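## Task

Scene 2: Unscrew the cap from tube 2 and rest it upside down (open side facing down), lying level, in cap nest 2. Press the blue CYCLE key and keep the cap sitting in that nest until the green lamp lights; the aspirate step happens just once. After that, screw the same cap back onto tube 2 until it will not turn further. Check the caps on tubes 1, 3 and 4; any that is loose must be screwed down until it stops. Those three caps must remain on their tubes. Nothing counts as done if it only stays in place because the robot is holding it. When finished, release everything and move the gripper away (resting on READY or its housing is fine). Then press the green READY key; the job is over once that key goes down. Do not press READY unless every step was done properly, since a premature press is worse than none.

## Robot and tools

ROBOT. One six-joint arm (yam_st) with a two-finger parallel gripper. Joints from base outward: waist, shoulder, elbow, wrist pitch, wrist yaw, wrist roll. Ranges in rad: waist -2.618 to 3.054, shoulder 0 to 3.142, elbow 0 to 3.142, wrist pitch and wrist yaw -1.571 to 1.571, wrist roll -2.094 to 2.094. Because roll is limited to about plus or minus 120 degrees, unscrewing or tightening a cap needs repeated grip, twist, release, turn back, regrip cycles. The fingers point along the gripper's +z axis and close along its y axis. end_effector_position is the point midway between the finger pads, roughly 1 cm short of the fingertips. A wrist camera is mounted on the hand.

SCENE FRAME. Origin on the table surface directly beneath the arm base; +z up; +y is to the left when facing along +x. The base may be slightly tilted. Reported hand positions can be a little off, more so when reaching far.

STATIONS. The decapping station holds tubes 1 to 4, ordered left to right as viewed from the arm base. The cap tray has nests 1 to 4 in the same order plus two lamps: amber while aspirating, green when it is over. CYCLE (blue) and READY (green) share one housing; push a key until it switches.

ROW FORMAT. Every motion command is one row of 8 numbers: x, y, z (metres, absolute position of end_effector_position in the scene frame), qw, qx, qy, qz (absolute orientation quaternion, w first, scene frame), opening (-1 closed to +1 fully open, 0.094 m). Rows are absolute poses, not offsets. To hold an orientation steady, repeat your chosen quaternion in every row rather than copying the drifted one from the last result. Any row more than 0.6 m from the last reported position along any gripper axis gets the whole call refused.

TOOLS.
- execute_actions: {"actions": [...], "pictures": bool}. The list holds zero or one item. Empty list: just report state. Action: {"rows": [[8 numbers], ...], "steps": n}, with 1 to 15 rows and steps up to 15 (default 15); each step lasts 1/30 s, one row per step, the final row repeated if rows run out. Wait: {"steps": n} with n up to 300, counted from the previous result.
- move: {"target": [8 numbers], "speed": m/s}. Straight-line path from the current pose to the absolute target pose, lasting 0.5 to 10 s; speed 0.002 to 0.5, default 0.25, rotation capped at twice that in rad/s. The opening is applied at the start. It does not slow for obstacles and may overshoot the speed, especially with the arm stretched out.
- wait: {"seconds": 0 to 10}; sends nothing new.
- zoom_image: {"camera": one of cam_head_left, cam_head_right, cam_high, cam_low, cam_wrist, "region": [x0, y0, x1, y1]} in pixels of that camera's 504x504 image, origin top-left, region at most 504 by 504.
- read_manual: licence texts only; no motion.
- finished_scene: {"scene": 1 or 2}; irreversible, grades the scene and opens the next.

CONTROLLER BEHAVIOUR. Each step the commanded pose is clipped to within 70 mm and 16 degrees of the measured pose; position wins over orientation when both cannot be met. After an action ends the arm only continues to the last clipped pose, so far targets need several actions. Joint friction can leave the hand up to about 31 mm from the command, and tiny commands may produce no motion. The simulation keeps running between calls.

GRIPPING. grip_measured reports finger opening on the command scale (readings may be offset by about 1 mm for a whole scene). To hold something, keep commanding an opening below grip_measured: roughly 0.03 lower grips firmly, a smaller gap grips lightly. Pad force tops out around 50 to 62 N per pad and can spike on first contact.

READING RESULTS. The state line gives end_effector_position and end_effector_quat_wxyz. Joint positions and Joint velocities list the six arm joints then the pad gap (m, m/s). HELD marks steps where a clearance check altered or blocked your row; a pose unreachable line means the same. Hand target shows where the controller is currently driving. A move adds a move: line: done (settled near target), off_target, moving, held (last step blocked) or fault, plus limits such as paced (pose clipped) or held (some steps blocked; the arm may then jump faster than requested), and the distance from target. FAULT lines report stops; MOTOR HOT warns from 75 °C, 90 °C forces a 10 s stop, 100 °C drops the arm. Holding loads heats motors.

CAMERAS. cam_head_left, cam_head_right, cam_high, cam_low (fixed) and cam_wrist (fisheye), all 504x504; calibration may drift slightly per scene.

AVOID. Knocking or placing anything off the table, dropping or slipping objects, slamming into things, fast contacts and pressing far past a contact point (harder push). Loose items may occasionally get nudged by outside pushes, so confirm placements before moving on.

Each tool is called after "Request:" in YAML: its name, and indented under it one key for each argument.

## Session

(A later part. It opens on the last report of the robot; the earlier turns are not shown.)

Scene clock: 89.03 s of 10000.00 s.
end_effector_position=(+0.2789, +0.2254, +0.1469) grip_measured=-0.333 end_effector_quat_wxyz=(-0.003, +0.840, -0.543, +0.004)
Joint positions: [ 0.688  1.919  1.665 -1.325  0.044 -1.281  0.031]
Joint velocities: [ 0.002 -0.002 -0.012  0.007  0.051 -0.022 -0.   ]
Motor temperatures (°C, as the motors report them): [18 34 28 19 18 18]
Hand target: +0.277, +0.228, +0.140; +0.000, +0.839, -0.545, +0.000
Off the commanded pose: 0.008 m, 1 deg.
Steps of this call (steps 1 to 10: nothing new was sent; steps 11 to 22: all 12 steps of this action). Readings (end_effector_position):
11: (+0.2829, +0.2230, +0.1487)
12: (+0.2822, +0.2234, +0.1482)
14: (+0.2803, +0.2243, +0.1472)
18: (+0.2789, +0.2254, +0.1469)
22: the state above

Request:
move:
  target: [0.2825,0.222,0.134,0,-0.8387,0.5446,0,-0.38]
  speed: 0.015

Request:
zoom_image:
  camera: "cam_head_left"
  region: [170, 260, 270, 360]

Scene clock: 90.90 s of 10000.00 s.
end_effector_position=(+0.2812, +0.2228, +0.1413) grip_measured=-0.333 end_effector_quat_wxyz=(-0.004, +0.838, -0.546, +0.004)
Joint positions: [ 0.678  1.919  1.644 -1.303  0.044 -1.284  0.031]
Joint velocities: [-0.007  0.002 -0.007  0.037  0.051  0.022  0.   ]
Motor temperatures (°C, as the motors report them): [18 34 28 19 18 18]
Hand target: +0.282, +0.222, +0.134; -0.000, +0.839, -0.545, -0.000
Off the commanded pose: 0.007 m, 1 deg.
move: done
camera_calibration (this result's frames):
cam_wrist: T_world_to_cam=[[0.811276, 0.583513, 0.0366554, -0.368226], [0.46853, -0.686354, 0.556235, -0.0268487], [0.349729, -0.434086, -0.830216, 0.212403], [0, 0, 0, 1]] pos_world=[0.237029, 0.288638, 0.204772]

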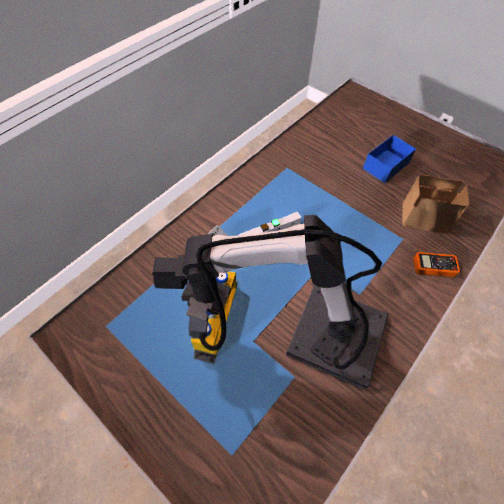

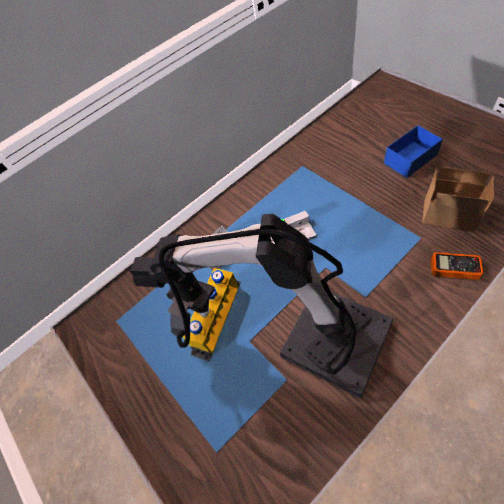

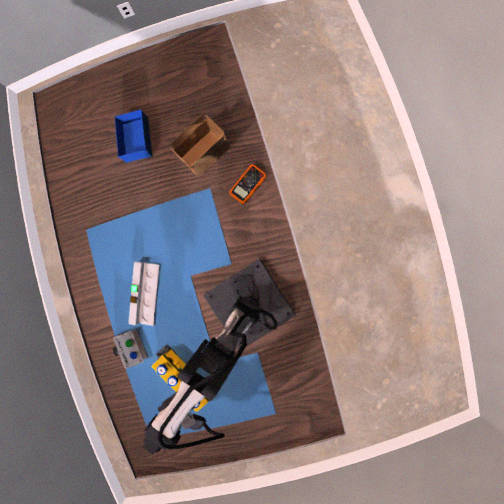

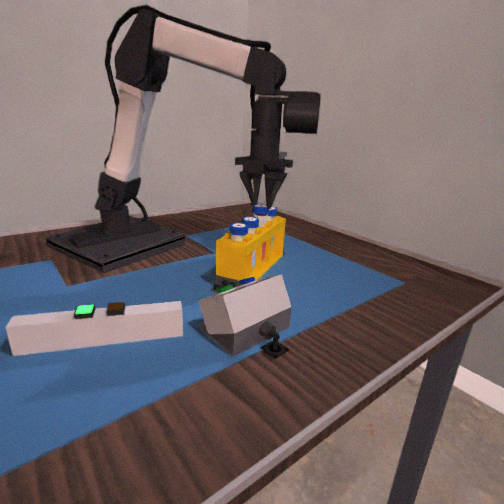

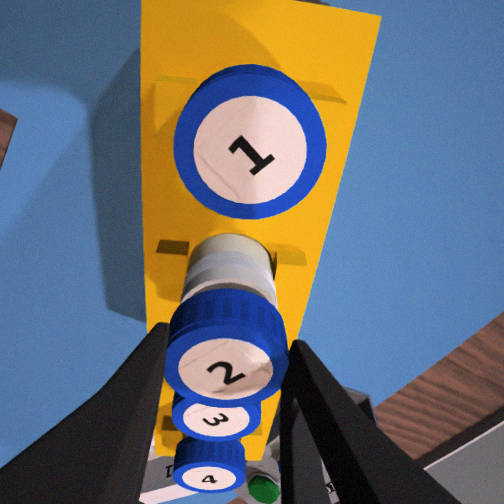

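Region (170, 260, 270, 360) of cam_head_left's 504x504 image, scaled by 5.040, with more detail than that image has.

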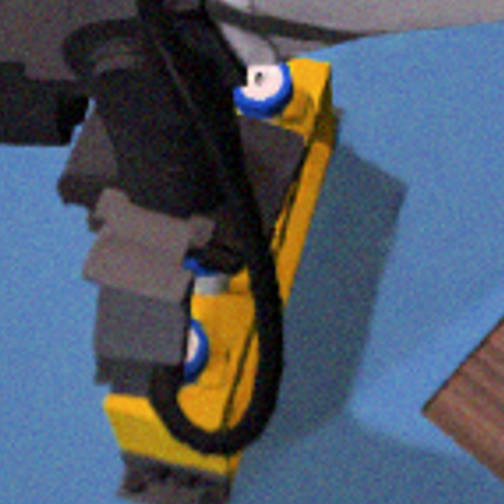

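Request:
move:
  target: [0.281,0.224,0.122,0,-0.8387,0.5446,0,-0.38]
  speed: 0.015

Scene clock: 92.73 s of 10000.00 s.
end_effector_position=(+0.2805, +0.2241, +0.1302) grip_measured=-0.333 end_effector_quat_wxyz=(-0.006, +0.838, -0.546, +0.002)
Joint positions: [ 0.678  1.919  1.6   -1.256  0.038 -1.285  0.031]
Joint velocities: [-0.017 -0.007  0.027  0.022  0.007 -0.022 -0.001]
Motor temperatures (°C, as the motors report them): [18 34 28 19 18 18]
Hand target: +0.281, +0.224, +0.122; +0.000, +0.839, -0.545, -0.000
Off the commanded pose: 0.008 m, 1 deg.
move: done
camera_calibration (this result's frames):
cam_wrist: T_world_to_cam=[[0.811135, 0.58354, 0.0392427, -0.368316], [0.469514, -0.689707, 0.551235, -0.0184015], [0.348734, -0.428702, -0.833426, 0.203506], [0, 0, 0, 1]] pos_world=[0.236424, 0.289479, 0.194205]

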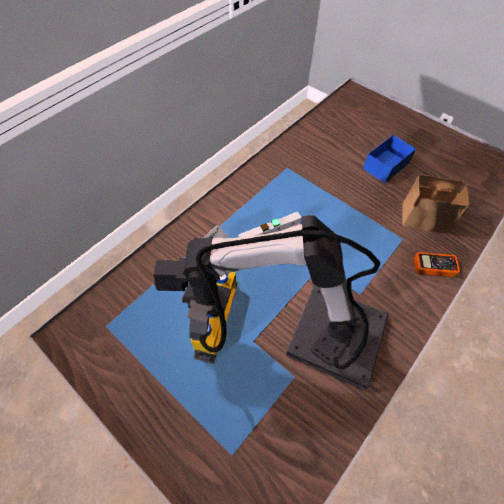

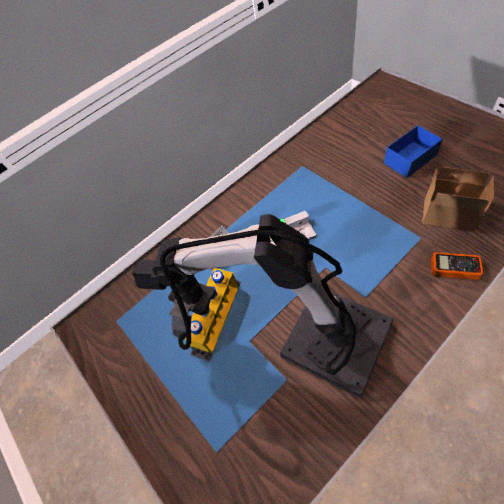

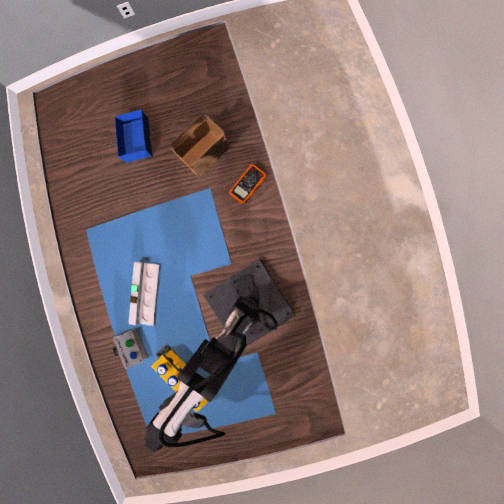

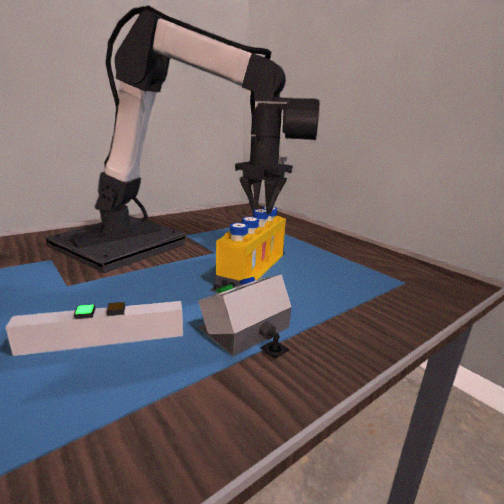

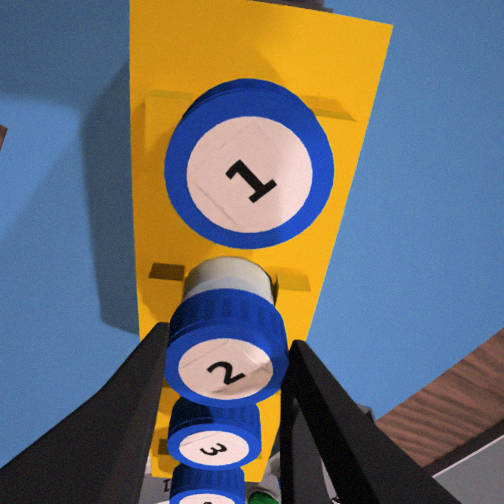

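On. Release, recentre, regrip.

Request:
execute_actions:
  actions:
    - {"rows":[[0.281,0.224,0.122,0,-0.8387,0.5446,0,-0.1],[0.281,0.224,0.122,0,-0.8387,0.5446,0,-0.1],[0.281,0.224,0.122,0,-0.8387,0.5446,0,-0.1],[0.281,0.224,0.122,0,-0.8387,0.5446,0,-0.1],[0.281,0.224,0.122,0,-0.8387,0.5446,0,-0.1],[0.282,0.222,0.119,0,-0.8387,0.5446,0,-0.1],[0.283,0.2195,0.115,0,-0.8387,0.5446,0,-0.1]],"steps":15}

Scene clock: 94.17 s of 10000.00 s.
end_effector_position=(+0.2806, +0.2203, +0.1221) grip_measured=-0.102 end_effector_quat_wxyz=(-0.002, +0.837, -0.547, +0.001)
Joint positions: [ 0.669  1.919  1.568 -1.231  0.038 -1.292  0.042]
Joint velocities: [ 0.012  0.007 -0.012 -0.007  0.037 -0.066  0.   ]
Motor temperatures (°C, as the motors report them): [18 34 28 19 18 18]
Hand target: +0.283, +0.219, +0.115; +0.000, +0.839, -0.545, -0.000
Off the commanded pose: 0.008 m, 0 deg.
Steps of this call (steps 1 to 28: nothing new was sent; steps 29 to 43: all 15 steps of this action). Readings (end_effector_position):
29: (+0.2807, +0.2243, +0.1302)
30: (+0.2807, +0.2243, +0.1302)
32: (+0.2807, +0.2243, +0.1302)
36: (+0.2805, +0.2234, +0.1264)
43: the state above
camera_calibration (this result's frames):
cam_wrist: T_world_to_cam=[[0.812515, 0.582058, 0.0320545, -0.365038], [0.471194, -0.688142, 0.551758, -0.0175007], [0.343214, -0.433208, -0.833388, 0.197625], [0, 0, 0, 1]] pos_world=[0.237018, 0.286043, 0.186056]

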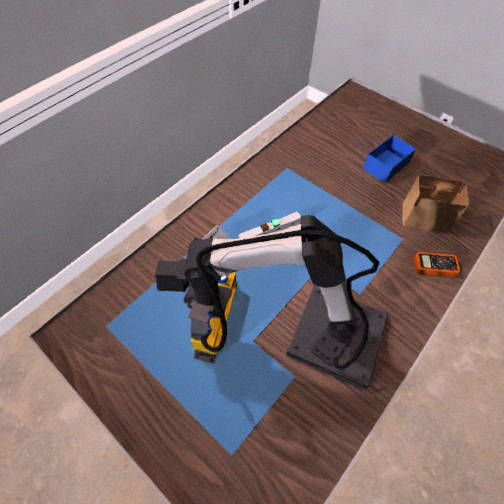

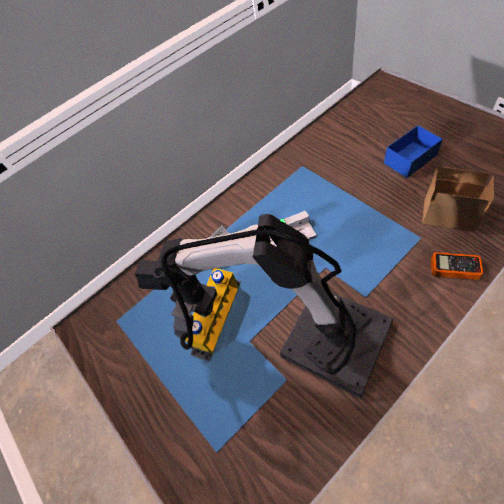

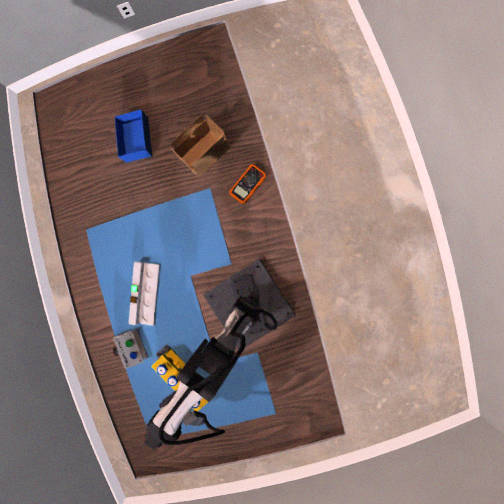

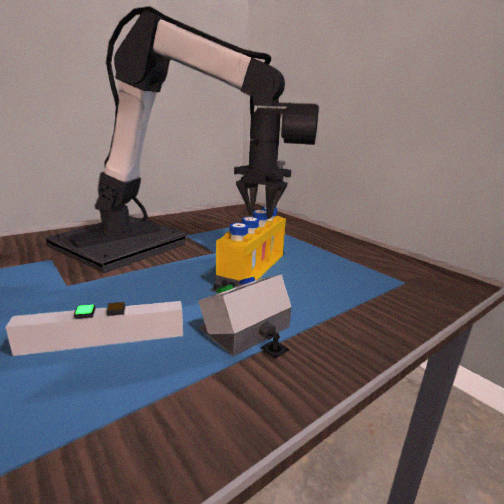

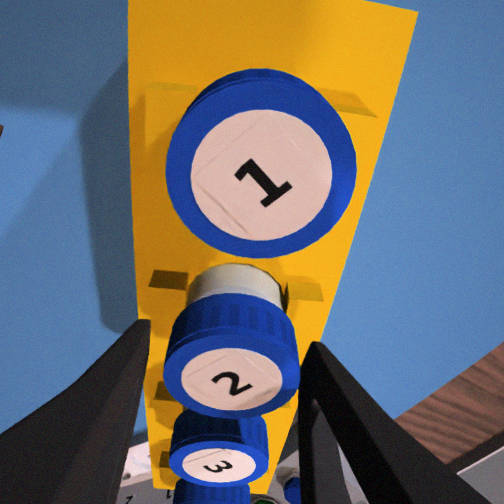

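Request:
execute_actions:
  actions:
    - {"rows":[[0.283,0.2205,0.116,0,-0.8387,0.5446,0,-0.37]],"steps":8}
  pictures: false

Request:
move:
  target: [0.283,0.2205,0.112,0,0.4695,0.8829,0,-0.37]
  speed: 0.5

Request:
execute_actions:
  actions:
    - {"rows":[[0.283,0.2205,0.12,0,0.4695,0.8829,0,-0.37],[0.283,0.2205,0.12,0,0.4695,0.8829,0,-0.14]],"steps":7}
  pictures: false

Request:
move:
  target: [0.283,0.2205,0.12,0,-0.8387,0.5446,0,-0.14]
  speed: 0.5

Request:
execute_actions:
  actions:
    - {"rows":[[0.283,0.2205,0.12,0,-0.8387,0.5446,0,-0.37]],"steps":8}
  pictures: false

Request:
move:
  target: [0.283,0.2205,0.111,0,0.4695,0.8829,0,-0.37]
  speed: 0.5

Scene clock: 96.23 s of 10000.00 s.
end_effector_position=(+0.2816, +0.2211, +0.1221) grip_measured=-0.317 end_effector_quat_wxyz=(-0.005, +0.838, -0.546, +0.002)
Joint positions: [ 0.669  1.919  1.568 -1.226  0.038 -1.293  0.032]
Joint velocities: [-0.007  0.022  0.002 -0.022  0.007 -0.066 -0.   ]
Motor temperatures (°C, as the motors report them): [18 34 28 19 18 18]
Hand target: +0.283, +0.220, +0.116; -0.000, +0.839, -0.544, -0.000
Off the commanded pose: 0.006 m, 1 deg.
Steps of this call (steps 1 to 54: nothing new was sent; steps 55 to 62: all 8 steps of this action). Readings (end_effector_position):
55: (+0.2816, +0.2211, +0.1221)
56: (+0.2816, +0.2211, +0.1221)
58: (+0.2816, +0.2211, +0.1221)
62: the state above

Scene clock: 100.17 s of 10000.00 s.
end_effector_position=(+0.2829, +0.2199, +0.1215) grip_measured=-0.318 end_effector_quat_wxyz=(+0.006, +0.462, +0.887, +0.004)
Joint positions: [ 0.668  1.919  1.565 -1.222  0.046  1.653  0.032]
Joint velocities: [-0.007 -0.012 -0.007 -0.007 -0.022  0.051 -0.002]
Motor temperatures (°C, as the motors report them): [18 34 28 19 18 18]
Hand target: +0.283, +0.220, +0.112; +0.000, +0.470, +0.883, -0.000
Off the commanded pose: 0.009 m, 1 deg.
move: done
camera_calibration (this result's frames):
cam_wrist: T_world_to_cam=[[-0.684631, -0.728702, 0.0165326, 0.347033], [-0.605596, 0.581299, 0.543456, 0.0080293], [-0.405628, 0.362055, -0.839275, 0.233818], [0, 0, 0, 1]] pos_world=[0.337295, 0.163562, 0.186137]

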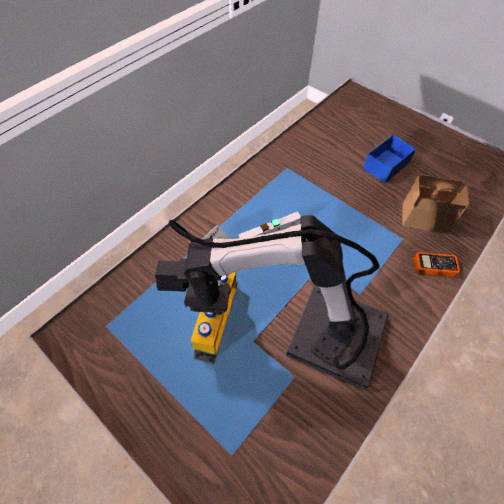

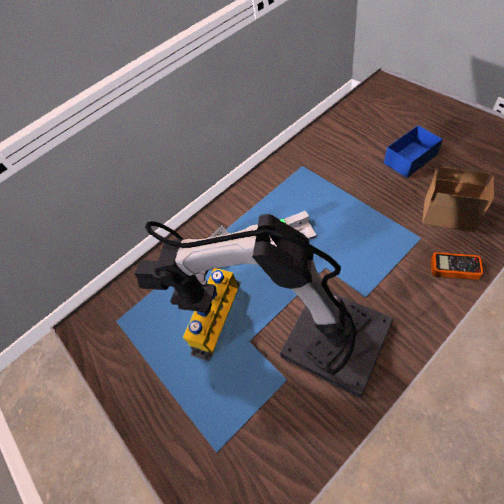

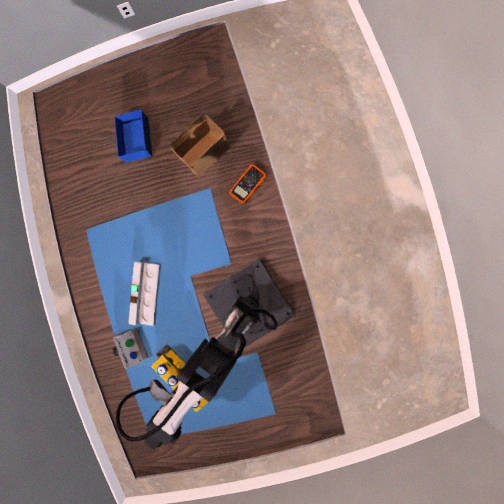

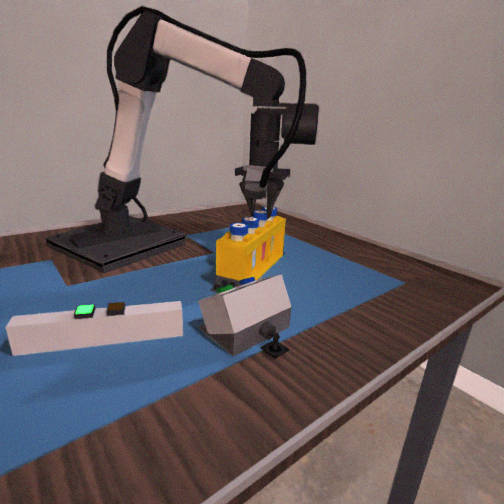

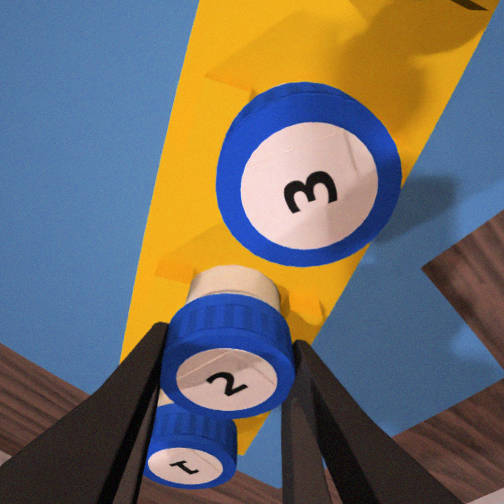

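Scene clock: 100.40 s of 10000.00 s.
end_effector_position=(+0.2826, +0.2201, +0.1215) grip_measured=-0.142 end_effector_quat_wxyz=(+0.005, +0.463, +0.886, +0.004)
Joint positions: [ 0.668  1.919  1.565 -1.222  0.044  1.656  0.04 ]
Joint velocities: [ 0.007 -0.002 -0.002  0.007  0.022 -0.051  0.001]
Motor temperatures (°C, as the motors report them): [18 34 28 19 18 18]
Hand target: +0.283, +0.220, +0.120; +0.000, +0.469, +0.883, +0.000
Off the commanded pose: 0.002 m, 1 deg.
Steps of this call (steps 1 to 7: all 7 steps of this action). Readings (end_effector_position):
1: (+0.2828, +0.2198, +0.1215)
2: (+0.2828, +0.2199, +0.1215)
4: (+0.2827, +0.2200, +0.1215)
7: the state above

Scene clock: 104.33 s of 10000.00 s.
end_effector_position=(+0.2825, +0.2202, +0.1215) grip_measured=-0.142 end_effector_quat_wxyz=(-0.005, +0.836, -0.549, +0.004)
Joint positions: [ 0.668  1.919  1.565 -1.222  0.043 -1.287  0.04 ]
Joint velocities: [ 0.007  0.002 -0.022  0.022  0.007 -0.095  0.   ]
Motor temperatures (°C, as the motors report them): [18 34 28 19 18 18]
Hand target: +0.283, +0.220, +0.120; -0.000, +0.839, -0.545, +0.000
Off the commanded pose: 0.002 m, 1 deg.
move: done
camera_calibration (this result's frames):
cam_wrist: T_world_to_cam=[[0.815491, 0.57749, 0.038465, -0.367141], [0.463008, -0.690817, 0.555333, -0.0155813], [0.347272, -0.43506, -0.830738, 0.19534], [0, 0, 0, 1]] pos_world=[0.238779, 0.286241, 0.185051]

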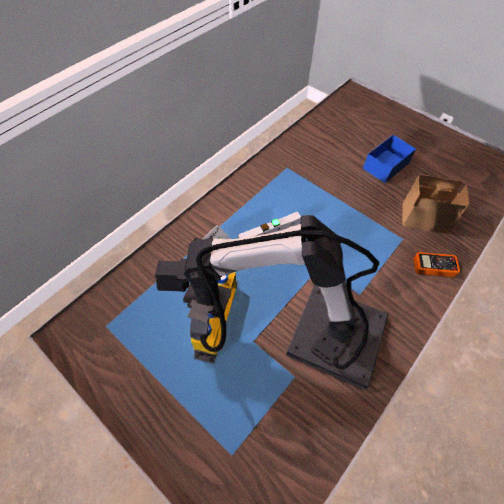

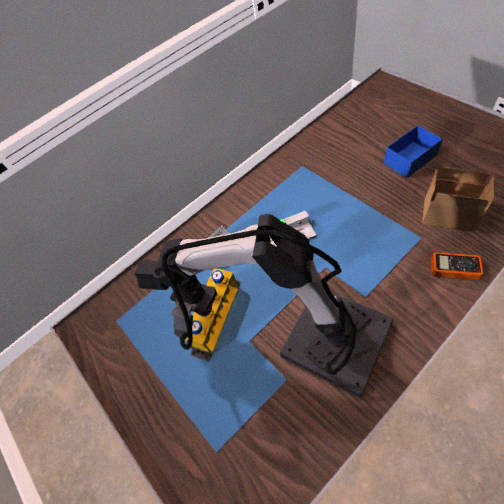

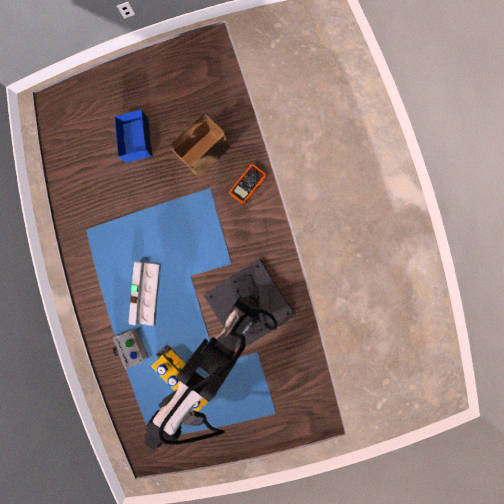

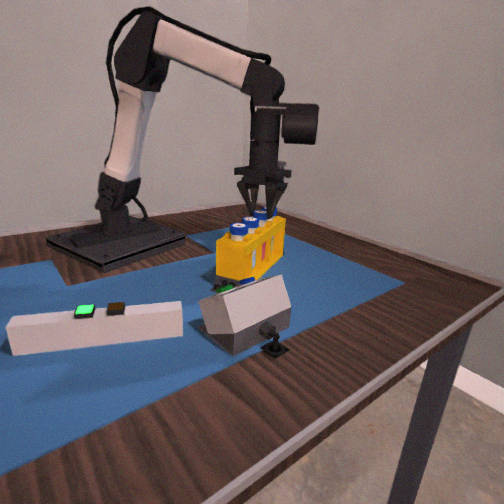

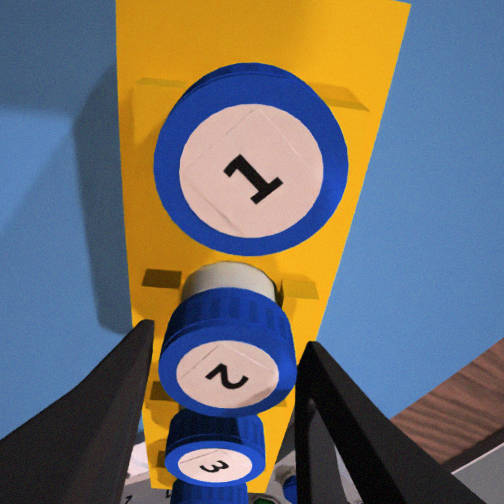

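Scene clock: 104.60 s of 10000.00 s.
end_effector_position=(+0.2825, +0.2202, +0.1215) grip_measured=-0.322 end_effector_quat_wxyz=(-0.005, +0.836, -0.548, +0.004)
Joint positions: [ 0.668  1.919  1.565 -1.222  0.043 -1.29   0.032]
Joint velocities: [ 0.002  0.012 -0.002 -0.081 -0.095 -0.007 -0.001]
Motor temperatures (°C, as the motors report them): [18 34 28 19 18 18]
Hand target: +0.283, +0.220, +0.120; -0.000, +0.839, -0.545, +0.000
Off the commanded pose: 0.002 m, 1 deg.
Steps of this call (steps 1 to 8: all 8 steps of this action). Readings (end_effector_position):
1: (+0.2825, +0.2202, +0.1215)
2: (+0.2825, +0.2202, +0.1215)
4: (+0.2825, +0.2202, +0.1215)
8: the state above

Scene clock: 108.53 s of 10000.00 s.
end_effector_position=(+0.2819, +0.2205, +0.1201) grip_measured=-0.322 end_effector_quat_wxyz=(+0.003, +0.461, +0.887, +0.003)
Joint positions: [ 0.668  1.921  1.563 -1.221  0.039  1.651  0.032]
Joint velocities: [ 0.007  0.002  0.007 -0.022  0.007 -0.037  0.   ]
Motor temperatures (°C, as the motors report them): [18 34 28 19 18 18]
Hand target: +0.283, +0.220, +0.111; -0.000, +0.470, +0.883, -0.000
Off the commanded pose: 0.009 m, 1 deg.
move: done
camera_calibration (this result's frames):
cam_wrist: T_world_to_cam=[[-0.6827, -0.730448, 0.0191371, 0.346344], [-0.603333, 0.578282, 0.549161, 0.0071021], [-0.4122, 0.363367, -0.835497, 0.233128], [0, 0, 0, 1]] pos_world=[0.33683, 0.164168, 0.18425]

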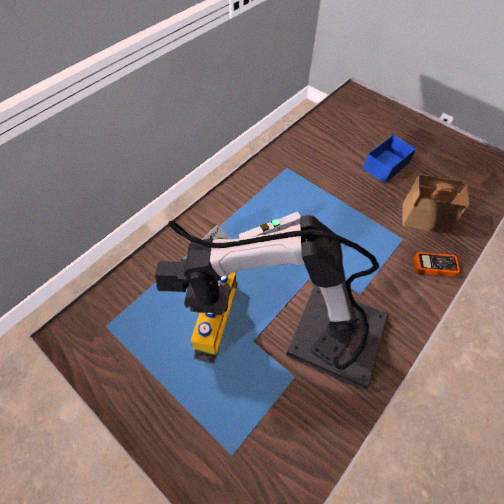

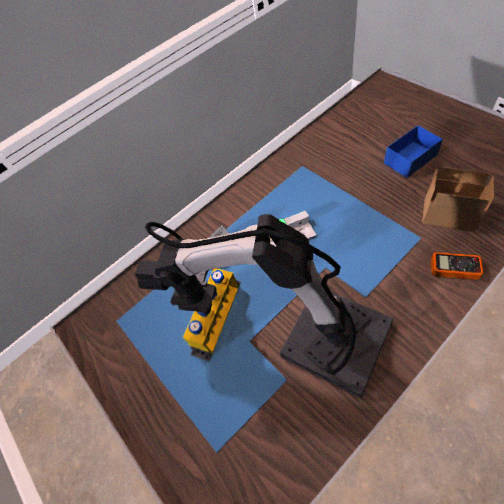

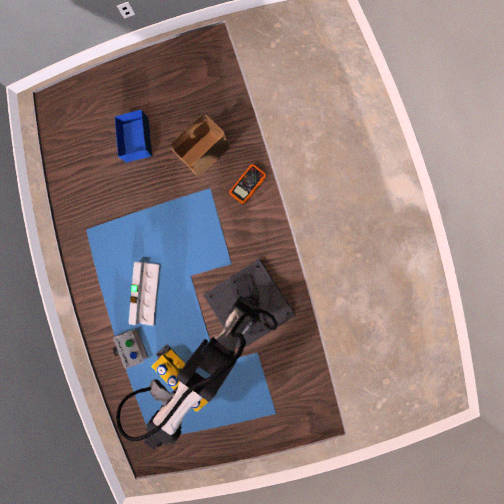

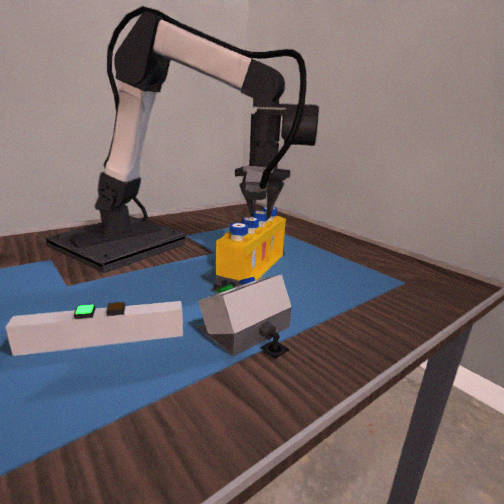

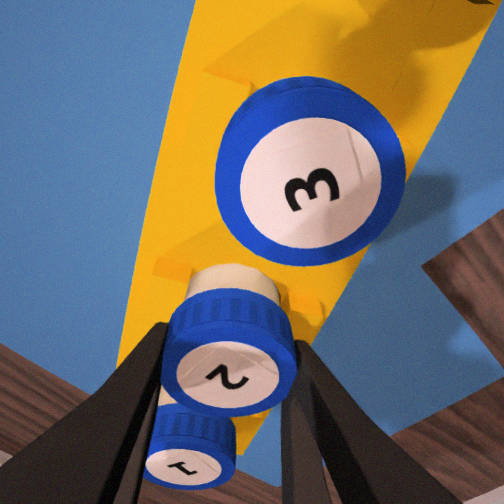

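Request:
execute_actions:
  actions:
    - {"rows":[[0.283,0.2205,0.119,0,0.4695,0.8829,0,-0.37],[0.283,0.2205,0.119,0,0.4695,0.8829,0,-0.14]],"steps":7}
  pictures: false

Request:
move:
  target: [0.283,0.2205,0.119,0,-0.8387,0.5446,0,-0.14]
  speed: 0.5

Request:
execute_actions:
  actions:
    - {"rows":[[0.283,0.2205,0.119,0,-0.8387,0.5446,0,-0.37]],"steps":8}
  pictures: false

Request:
move:
  target: [0.283,0.2205,0.110,0,0.4695,0.8829,0,-0.37]
  speed: 0.5

Request:
execute_actions:
  actions:
    - {"rows":[[0.283,0.2205,0.11,0,0.4848,0.8746,0,-0.37],[0.283,0.2205,0.11,0,0.5,0.866,0,-0.37],[0.283,0.2205,0.11,0,0.515,0.8572,0,-0.37],[0.283,0.2205,0.11,0,0.5299,0.848,0,-0.37],[0.283,0.2205,0.11,0,0.5446,0.8387,0,-0.37],[0.283,0.2205,0.11,0,0.5592,0.829,0,-0.37],[0.283,0.2205,0.11,0,0.5736,0.8192,0,-0.37],[0.283,0.2205,0.11,0,0.5878,0.809,0,-0.37],[0.283,0.2205,0.11,0,0.6018,0.7986,0,-0.37],[0.283,0.2205,0.11,0,0.6157,0.788,0,-0.37]],"steps":15}
  pictures: false

Scene clock: 111.37 s of 10000.00 s.
end_effector_position=(+0.2818, +0.2205, +0.1201) grip_measured=-0.142 end_effector_quat_wxyz=(+0.002, +0.463, +0.886, +0.003)
Joint positions: [ 0.668  1.921  1.563 -1.221  0.039  1.656  0.04 ]
Joint velocities: [ 0.002 -0.002  0.002  0.022 -0.037  0.022  0.   ]
Motor temperatures (°C, as the motors report them): [18 34 28 19 18 18]
Hand target: +0.283, +0.220, +0.119; +0.000, +0.469, +0.883, +0.000
Off the commanded pose: 0.002 m, 1 deg.
Steps of this call (steps 1 to 78: nothing new was sent; steps 79 to 85: all 7 steps of this action). Readings (end_effector_position):
79: (+0.2819, +0.2205, +0.1201)
80: (+0.2818, +0.2205, +0.1201)
82: (+0.2818, +0.2205, +0.1201)
85: the state above

Scene clock: 115.30 s of 10000.00 s.
end_effector_position=(+0.2818, +0.2205, +0.1201) grip_measured=-0.142 end_effector_quat_wxyz=(-0.003, +0.836, -0.549, +0.002)
Joint positions: [ 0.668  1.921  1.563 -1.221  0.039 -1.288  0.04 ]
Joint velocities: [ 0.007 -0.007 -0.017 -0.022  0.037 -0.037 -0.001]
Motor temperatures (°C, as the motors report them): [18 34 28 19 18 18]
Hand target: +0.283, +0.220, +0.119; -0.000, +0.839, -0.545, +0.000
Off the commanded pose: 0.002 m, 1 deg.
move: done
camera_calibration (this result's frames):
cam_wrist: T_world_to_cam=[[0.815362, 0.577908, 0.034757, -0.36626], [0.466196, -0.690975, 0.552463, -0.0147951], [0.343289, -0.434253, -0.832813, 0.195796], [0, 0, 0, 1]] pos_world=[0.238317, 0.286466, 0.183965]

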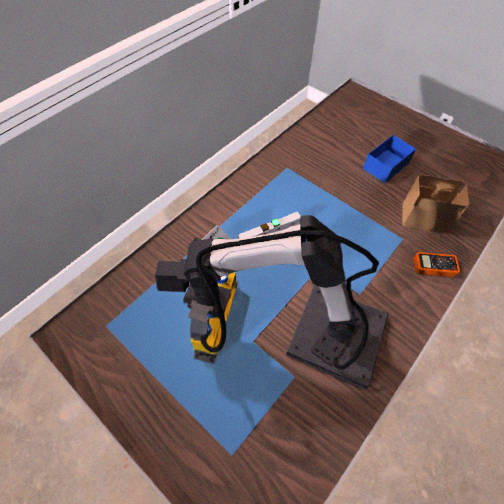

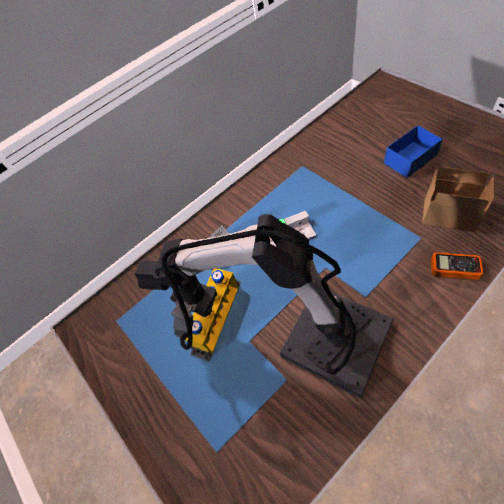

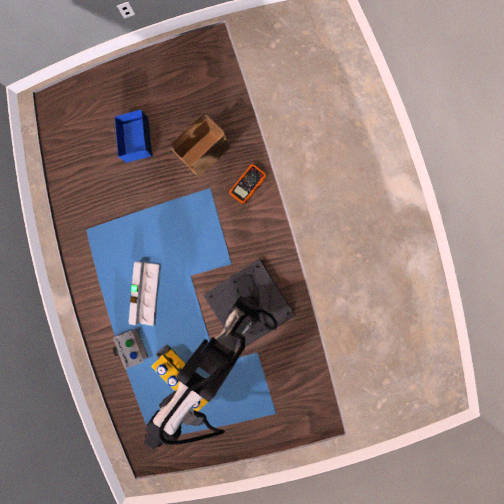

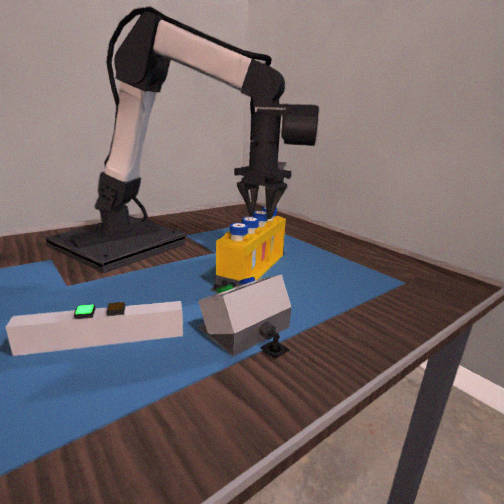

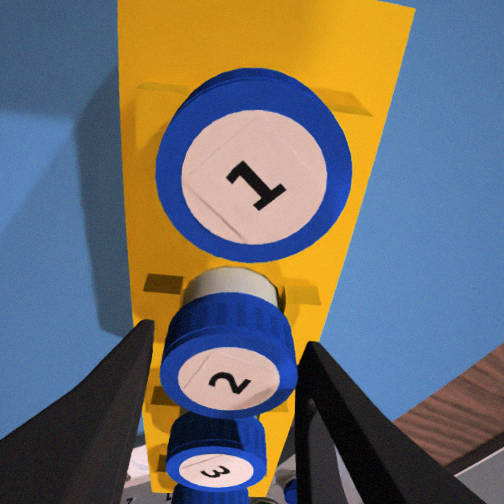

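Scene clock: 115.57 s of 10000.00 s.
end_effector_position=(+0.2819, +0.2207, +0.1201) grip_measured=-0.313 end_effector_quat_wxyz=(-0.004, +0.837, -0.548, +0.002)
Joint positions: [ 0.668  1.921  1.563 -1.22   0.039 -1.29   0.032]
Joint velocities: [-0.002  0.017  0.002 -0.007 -0.066 -0.081 -0.001]
Motor temperatures (°C, as the motors report them): [18 34 28 19 18 18]
Hand target: +0.283, +0.221, +0.119; -0.000, +0.839, -0.545, -0.000
Off the commanded pose: 0.002 m, 1 deg.
Steps of this call (steps 1 to 8: all 8 steps of this action). Readings (end_effector_position):
1: (+0.2818, +0.2205, +0.1201)
2: (+0.2819, +0.2207, +0.1201)
4: (+0.2819, +0.2207, +0.1201)
8: the state above

Scene clock: 119.50 s of 10000.00 s.
end_effector_position=(+0.2825, +0.2200, +0.1184) grip_measured=-0.313 end_effector_quat_wxyz=(+0.004, +0.461, +0.887, +0.002)
Joint positions: [ 0.667  1.924  1.56  -1.217  0.043  1.65   0.032]
Joint velocities: [ 0.002 -0.007 -0.012 -0.037  0.007  0.037 -0.   ]
Motor temperatures (°C, as the motors report them): [18 34 28 19 18 18]
Hand target: +0.283, +0.220, +0.110; -0.000, +0.469, +0.883, -0.001
Off the commanded pose: 0.008 m, 1 deg.
move: done
camera_calibration (this result's frames):
cam_wrist: T_world_to_cam=[[-0.682122, -0.730922, 0.0214986, 0.346071], [-0.604183, 0.57992, 0.546494, 0.00891512], [-0.411912, 0.359787, -0.837187, 0.233051], [0, 0, 0, 1]] pos_world=[0.337446, 0.163932, 0.182795]

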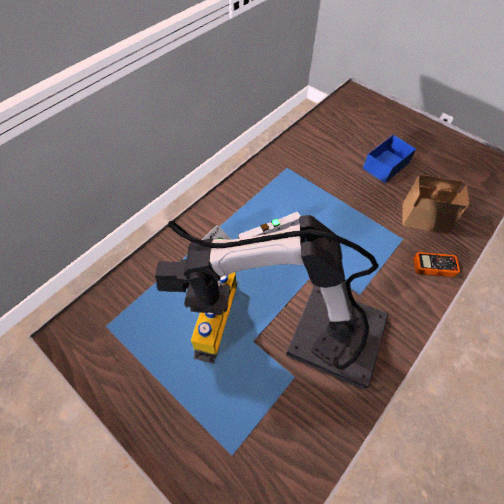

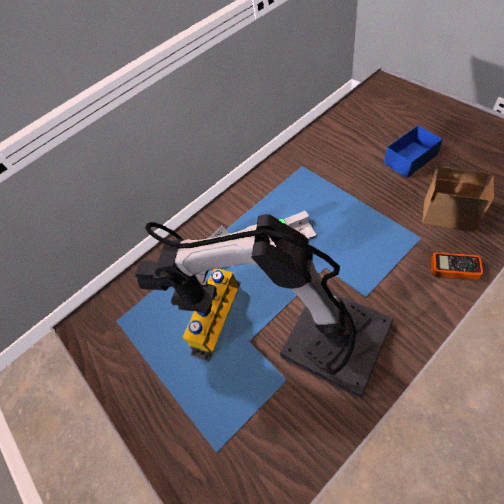

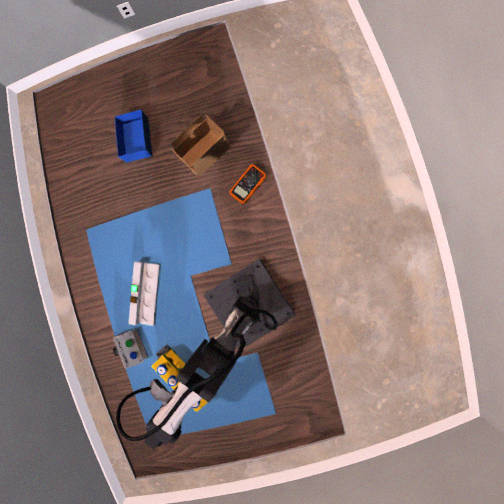

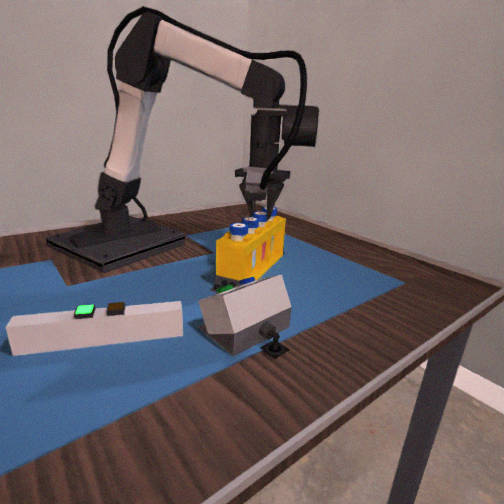

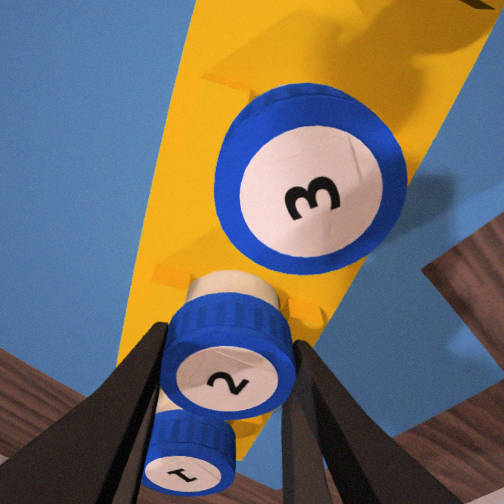

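Scene clock: 120.00 s of 10000.00 s.
end_effector_position=(+0.2825, +0.2200, +0.1184) grip_measured=-0.313 end_effector_quat_wxyz=(+0.004, +0.559, +0.829, +0.002)
Joint positions: [ 0.667  1.924  1.56  -1.217  0.043  1.877  0.032]
Joint velocities: [-0.002  0.017 -0.022 -0.007 -0.007  0.212 -0.001]
Motor temperatures (°C, as the motors report them): [18 34 28 19 18 18]
Hand target: +0.283, +0.220, +0.110; -0.001, +0.613, +0.790, -0.001
Off the commanded pose: 0.008 m, 8 deg.
Steps of this call (steps 1 to 15: all 15 steps of this action). Readings (end_effector_position):
1: (+0.2825, +0.2200, +0.1184)
2: (+0.2825, +0.2200, +0.1184)
4: (+0.2825, +0.2200, +0.1184)
8: (+0.2825, +0.2200, +0.1184)
15: the state above

Request:
execute_actions:
  actions:
    - {"rows":[[0.283,0.2205,0.119,0,0.5592,0.829,0,-0.37],[0.283,0.2205,0.119,0,0.5592,0.829,0,0.2]],"steps":8}
  pictures: false

Request:
move:
  target: [0.255,0.268,0.119,0,0.342,0.9397,0,0.2]
  speed: 0.1

Scene clock: 121.87 s of 10000.00 s.
end_effector_position=(+0.2822, +0.2200, +0.1184) grip_measured=+0.198 end_effector_quat_wxyz=(+0.003, +0.561, +0.828, +0.002)
Joint positions: [ 0.667  1.924  1.56  -1.218  0.042  1.883  0.056]
Joint velocities: [-0.007 -0.007 -0.017 -0.022 -0.051  0.022 -0.   ]
Motor temperatures (°C, as the motors report them): [18 34 28 19 18 18]
Hand target: +0.283, +0.221, +0.119; -0.000, +0.559, +0.829, +0.000
Off the commanded pose: 0.001 m, 0 deg.
Steps of this call (steps 1 to 48: nothing new was sent; steps 49 to 56: all 8 steps of this action). Readings (end_effector_position):
49: (+0.2823, +0.2199, +0.1184)
50: (+0.2823, +0.2200, +0.1184)
52: (+0.2823, +0.2200, +0.1184)
56: the state above

Scene clock: 124.93 s of 10000.00 s.
end_effector_position=(+0.2559, +0.2642, +0.1193) grip_measured=+0.198 end_effector_quat_wxyz=(+0.004, +0.351, +0.936, +0.003)
Joint positions: [ 0.804  1.966  1.615 -1.231  0.041  1.547  0.056]
Joint velocities: [-0.017 -0.002 -0.002  0.051 -0.095  0.022  0.002]
Motor temperatures (°C, as the motors report them): [18 34 28 19 18 18]
Hand target: +0.254, +0.268, +0.119; +0.001, +0.342, +0.940, -0.000
Off the commanded pose: 0.004 m, 1 deg.
move: done
camera_calibration (this result's frames):
cam_wrist: T_world_to_cam=[[-0.488941, -0.872094, 0.0197061, 0.348272], [-0.725979, 0.419338, 0.545078, 0.0405108], [-0.483623, 0.252205, -0.838154, 0.253842], [0, 0, 0, 1]] pos_world=[0.322458, 0.222718, 0.183814]

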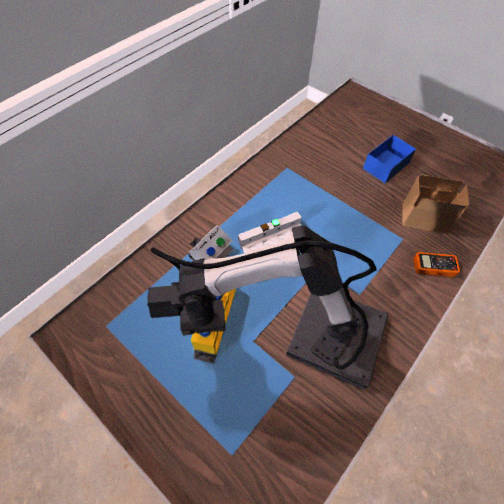

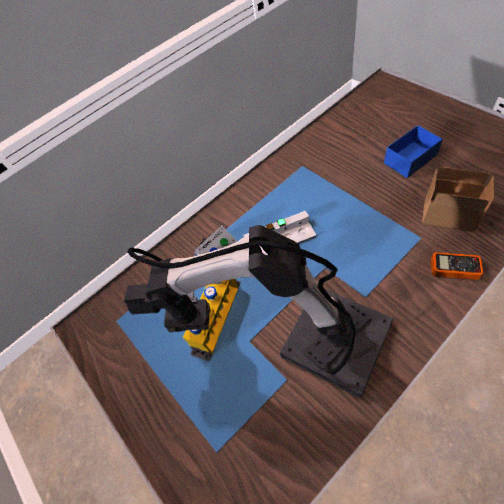

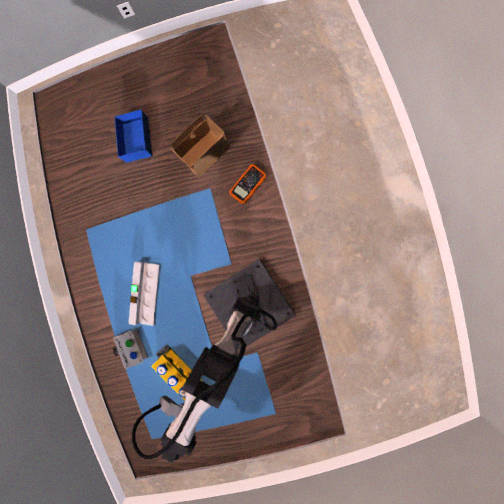

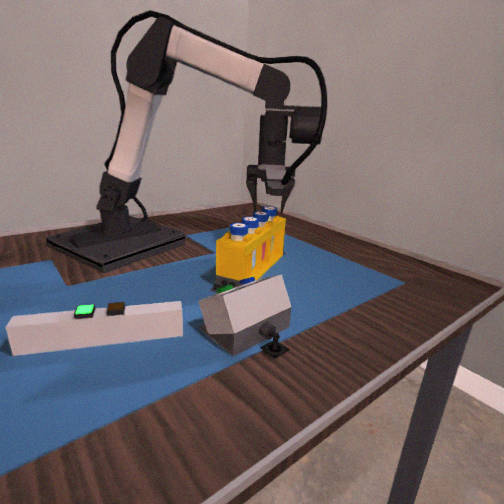

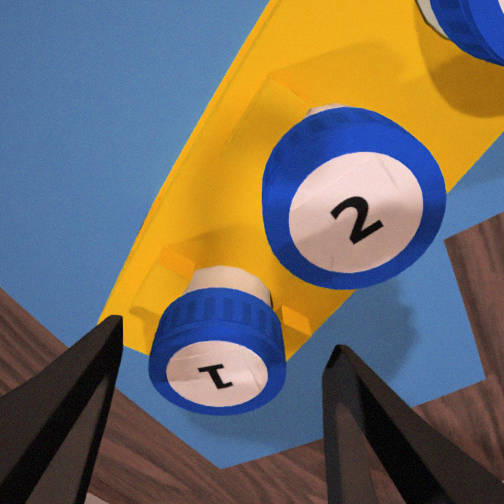

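Request:
execute_actions:
  actions:
    - {"rows":[[0.259,0.27,0.119,0,0.342,0.9397,0,-0.1],[0.259,0.27,0.119,0,0.342,0.9397,0,-0.1],[0.259,0.27,0.119,0,0.342,0.9397,0,-0.1],[0.259,0.27,0.119,0,0.342,0.9397,0,-0.1],[0.259,0.27,0.119,0,0.342,0.9397,0,-0.1],[0.259,0.27,0.119,0,0.342,0.9397,0,-0.1],[0.259,0.27,0.119,0,0.342,0.9397,0,-0.1],[0.258,0.268,0.119,0,0.342,0.9397,0,-0.37]],"steps":15}
  pictures: false

Request:
execute_actions:
  actions:
    - {"rows":[[0.258,0.268,0.115,0,0.3584,0.9336,0,-0.37],[0.258,0.268,0.115,0,0.3746,0.9272,0,-0.37],[0.258,0.268,0.115,0,0.3907,0.9205,0,-0.37],[0.258,0.268,0.115,0,0.4067,0.9135,0,-0.37],[0.258,0.268,0.115,0,0.4226,0.9063,0,-0.37],[0.258,0.268,0.115,0,0.4384,0.8988,0,-0.37],[0.258,0.268,0.115,0,0.454,0.891,0,-0.37],[0.258,0.268,0.115,0,0.4695,0.8829,0,-0.37],[0.258,0.268,0.115,0,0.4848,0.8746,0,-0.37],[0.258,0.268,0.115,0,0.5,0.866,0,-0.37],[0.258,0.268,0.115,0,0.515,0.8572,0,-0.37]],"steps":15}
  pictures: false

Request:
execute_actions:
  actions:
    - {"steps":6}
  pictures: false

Scene clock: 128.03 s of 10000.00 s.
end_effector_position=(+0.2576, +0.2663, +0.1192) grip_measured=-0.322 end_effector_quat_wxyz=(+0.002, +0.347, +0.938, -0.001)
Joint positions: [ 0.804  1.985  1.641 -1.247  0.04   1.539  0.032]
Joint velocities: [ 0.002 -0.007  0.002 -0.007  0.007 -0.037  0.001]
Motor temperatures (°C, as the motors report them): [18 34 28 19 18 18]
Hand target: +0.258, +0.268, +0.119; -0.000, +0.342, +0.940, +0.000
Off the commanded pose: 0.002 m, 1 deg.
Steps of this call (steps 1 to 78: nothing new was sent; steps 79 to 93: all 15 steps of this action). Readings (end_effector_position):
79: (+0.2560, +0.2643, +0.1197)
80: (+0.2569, +0.2653, +0.1199)
82: (+0.2587, +0.2672, +0.1200)
86: (+0.2587, +0.2674, +0.1192)
93: the state above

Scene clock: 128.53 s of 10000.00 s.
end_effector_position=(+0.2577, +0.2662, +0.1192) grip_measured=-0.322 end_effector_quat_wxyz=(+0.003, +0.463, +0.886, -0.001)
Joint positions: [ 0.804  1.985  1.641 -1.247  0.041  1.792  0.032]
Joint velocities: [-0.007 -0.007  0.002 -0.11  -0.022  0.007  0.001]
Motor temperatures (°C, as the motors report them): [18 34 28 19 18 18]
Hand target: +0.258, +0.268, +0.115; -0.001, +0.513, +0.858, -0.000
Off the commanded pose: 0.005 m, 7 deg.
Steps of this call (steps 1 to 15: all 15 steps of this action). Readings (end_effector_position):
1: (+0.2576, +0.2663, +0.1192)
2: (+0.2576, +0.2663, +0.1192)
4: (+0.2576, +0.2663, +0.1192)
8: (+0.2576, +0.2663, +0.1192)
15: the state above

Scene clock: 128.73 s of 10000.00 s.
end_effector_position=(+0.2577, +0.2662, +0.1192) grip_measured=-0.322 end_effector_quat_wxyz=(+0.003, +0.465, +0.886, -0.001)
Joint positions: [ 0.804  1.985  1.641 -1.247  0.041  1.795  0.032]
Joint velocities: [ 0.012 -0.007 -0.007  0.022  0.007 -0.007 -0.001]
Motor temperatures (°C, as the motors report them): [18 34 28 19 18 18]
Hand target: +0.258, +0.268, +0.115; -0.001, +0.513, +0.858, -0.000
Off the commanded pose: 0.005 m, 7 deg.
Steps of this call (steps 1 to 6: nothing new was sent). Readings (end_effector_position):
1: (+0.2577, +0.2662, +0.1192)
2: (+0.2577, +0.2662, +0.1192)
4: (+0.2577, +0.2662, +0.1192)
6: the state above


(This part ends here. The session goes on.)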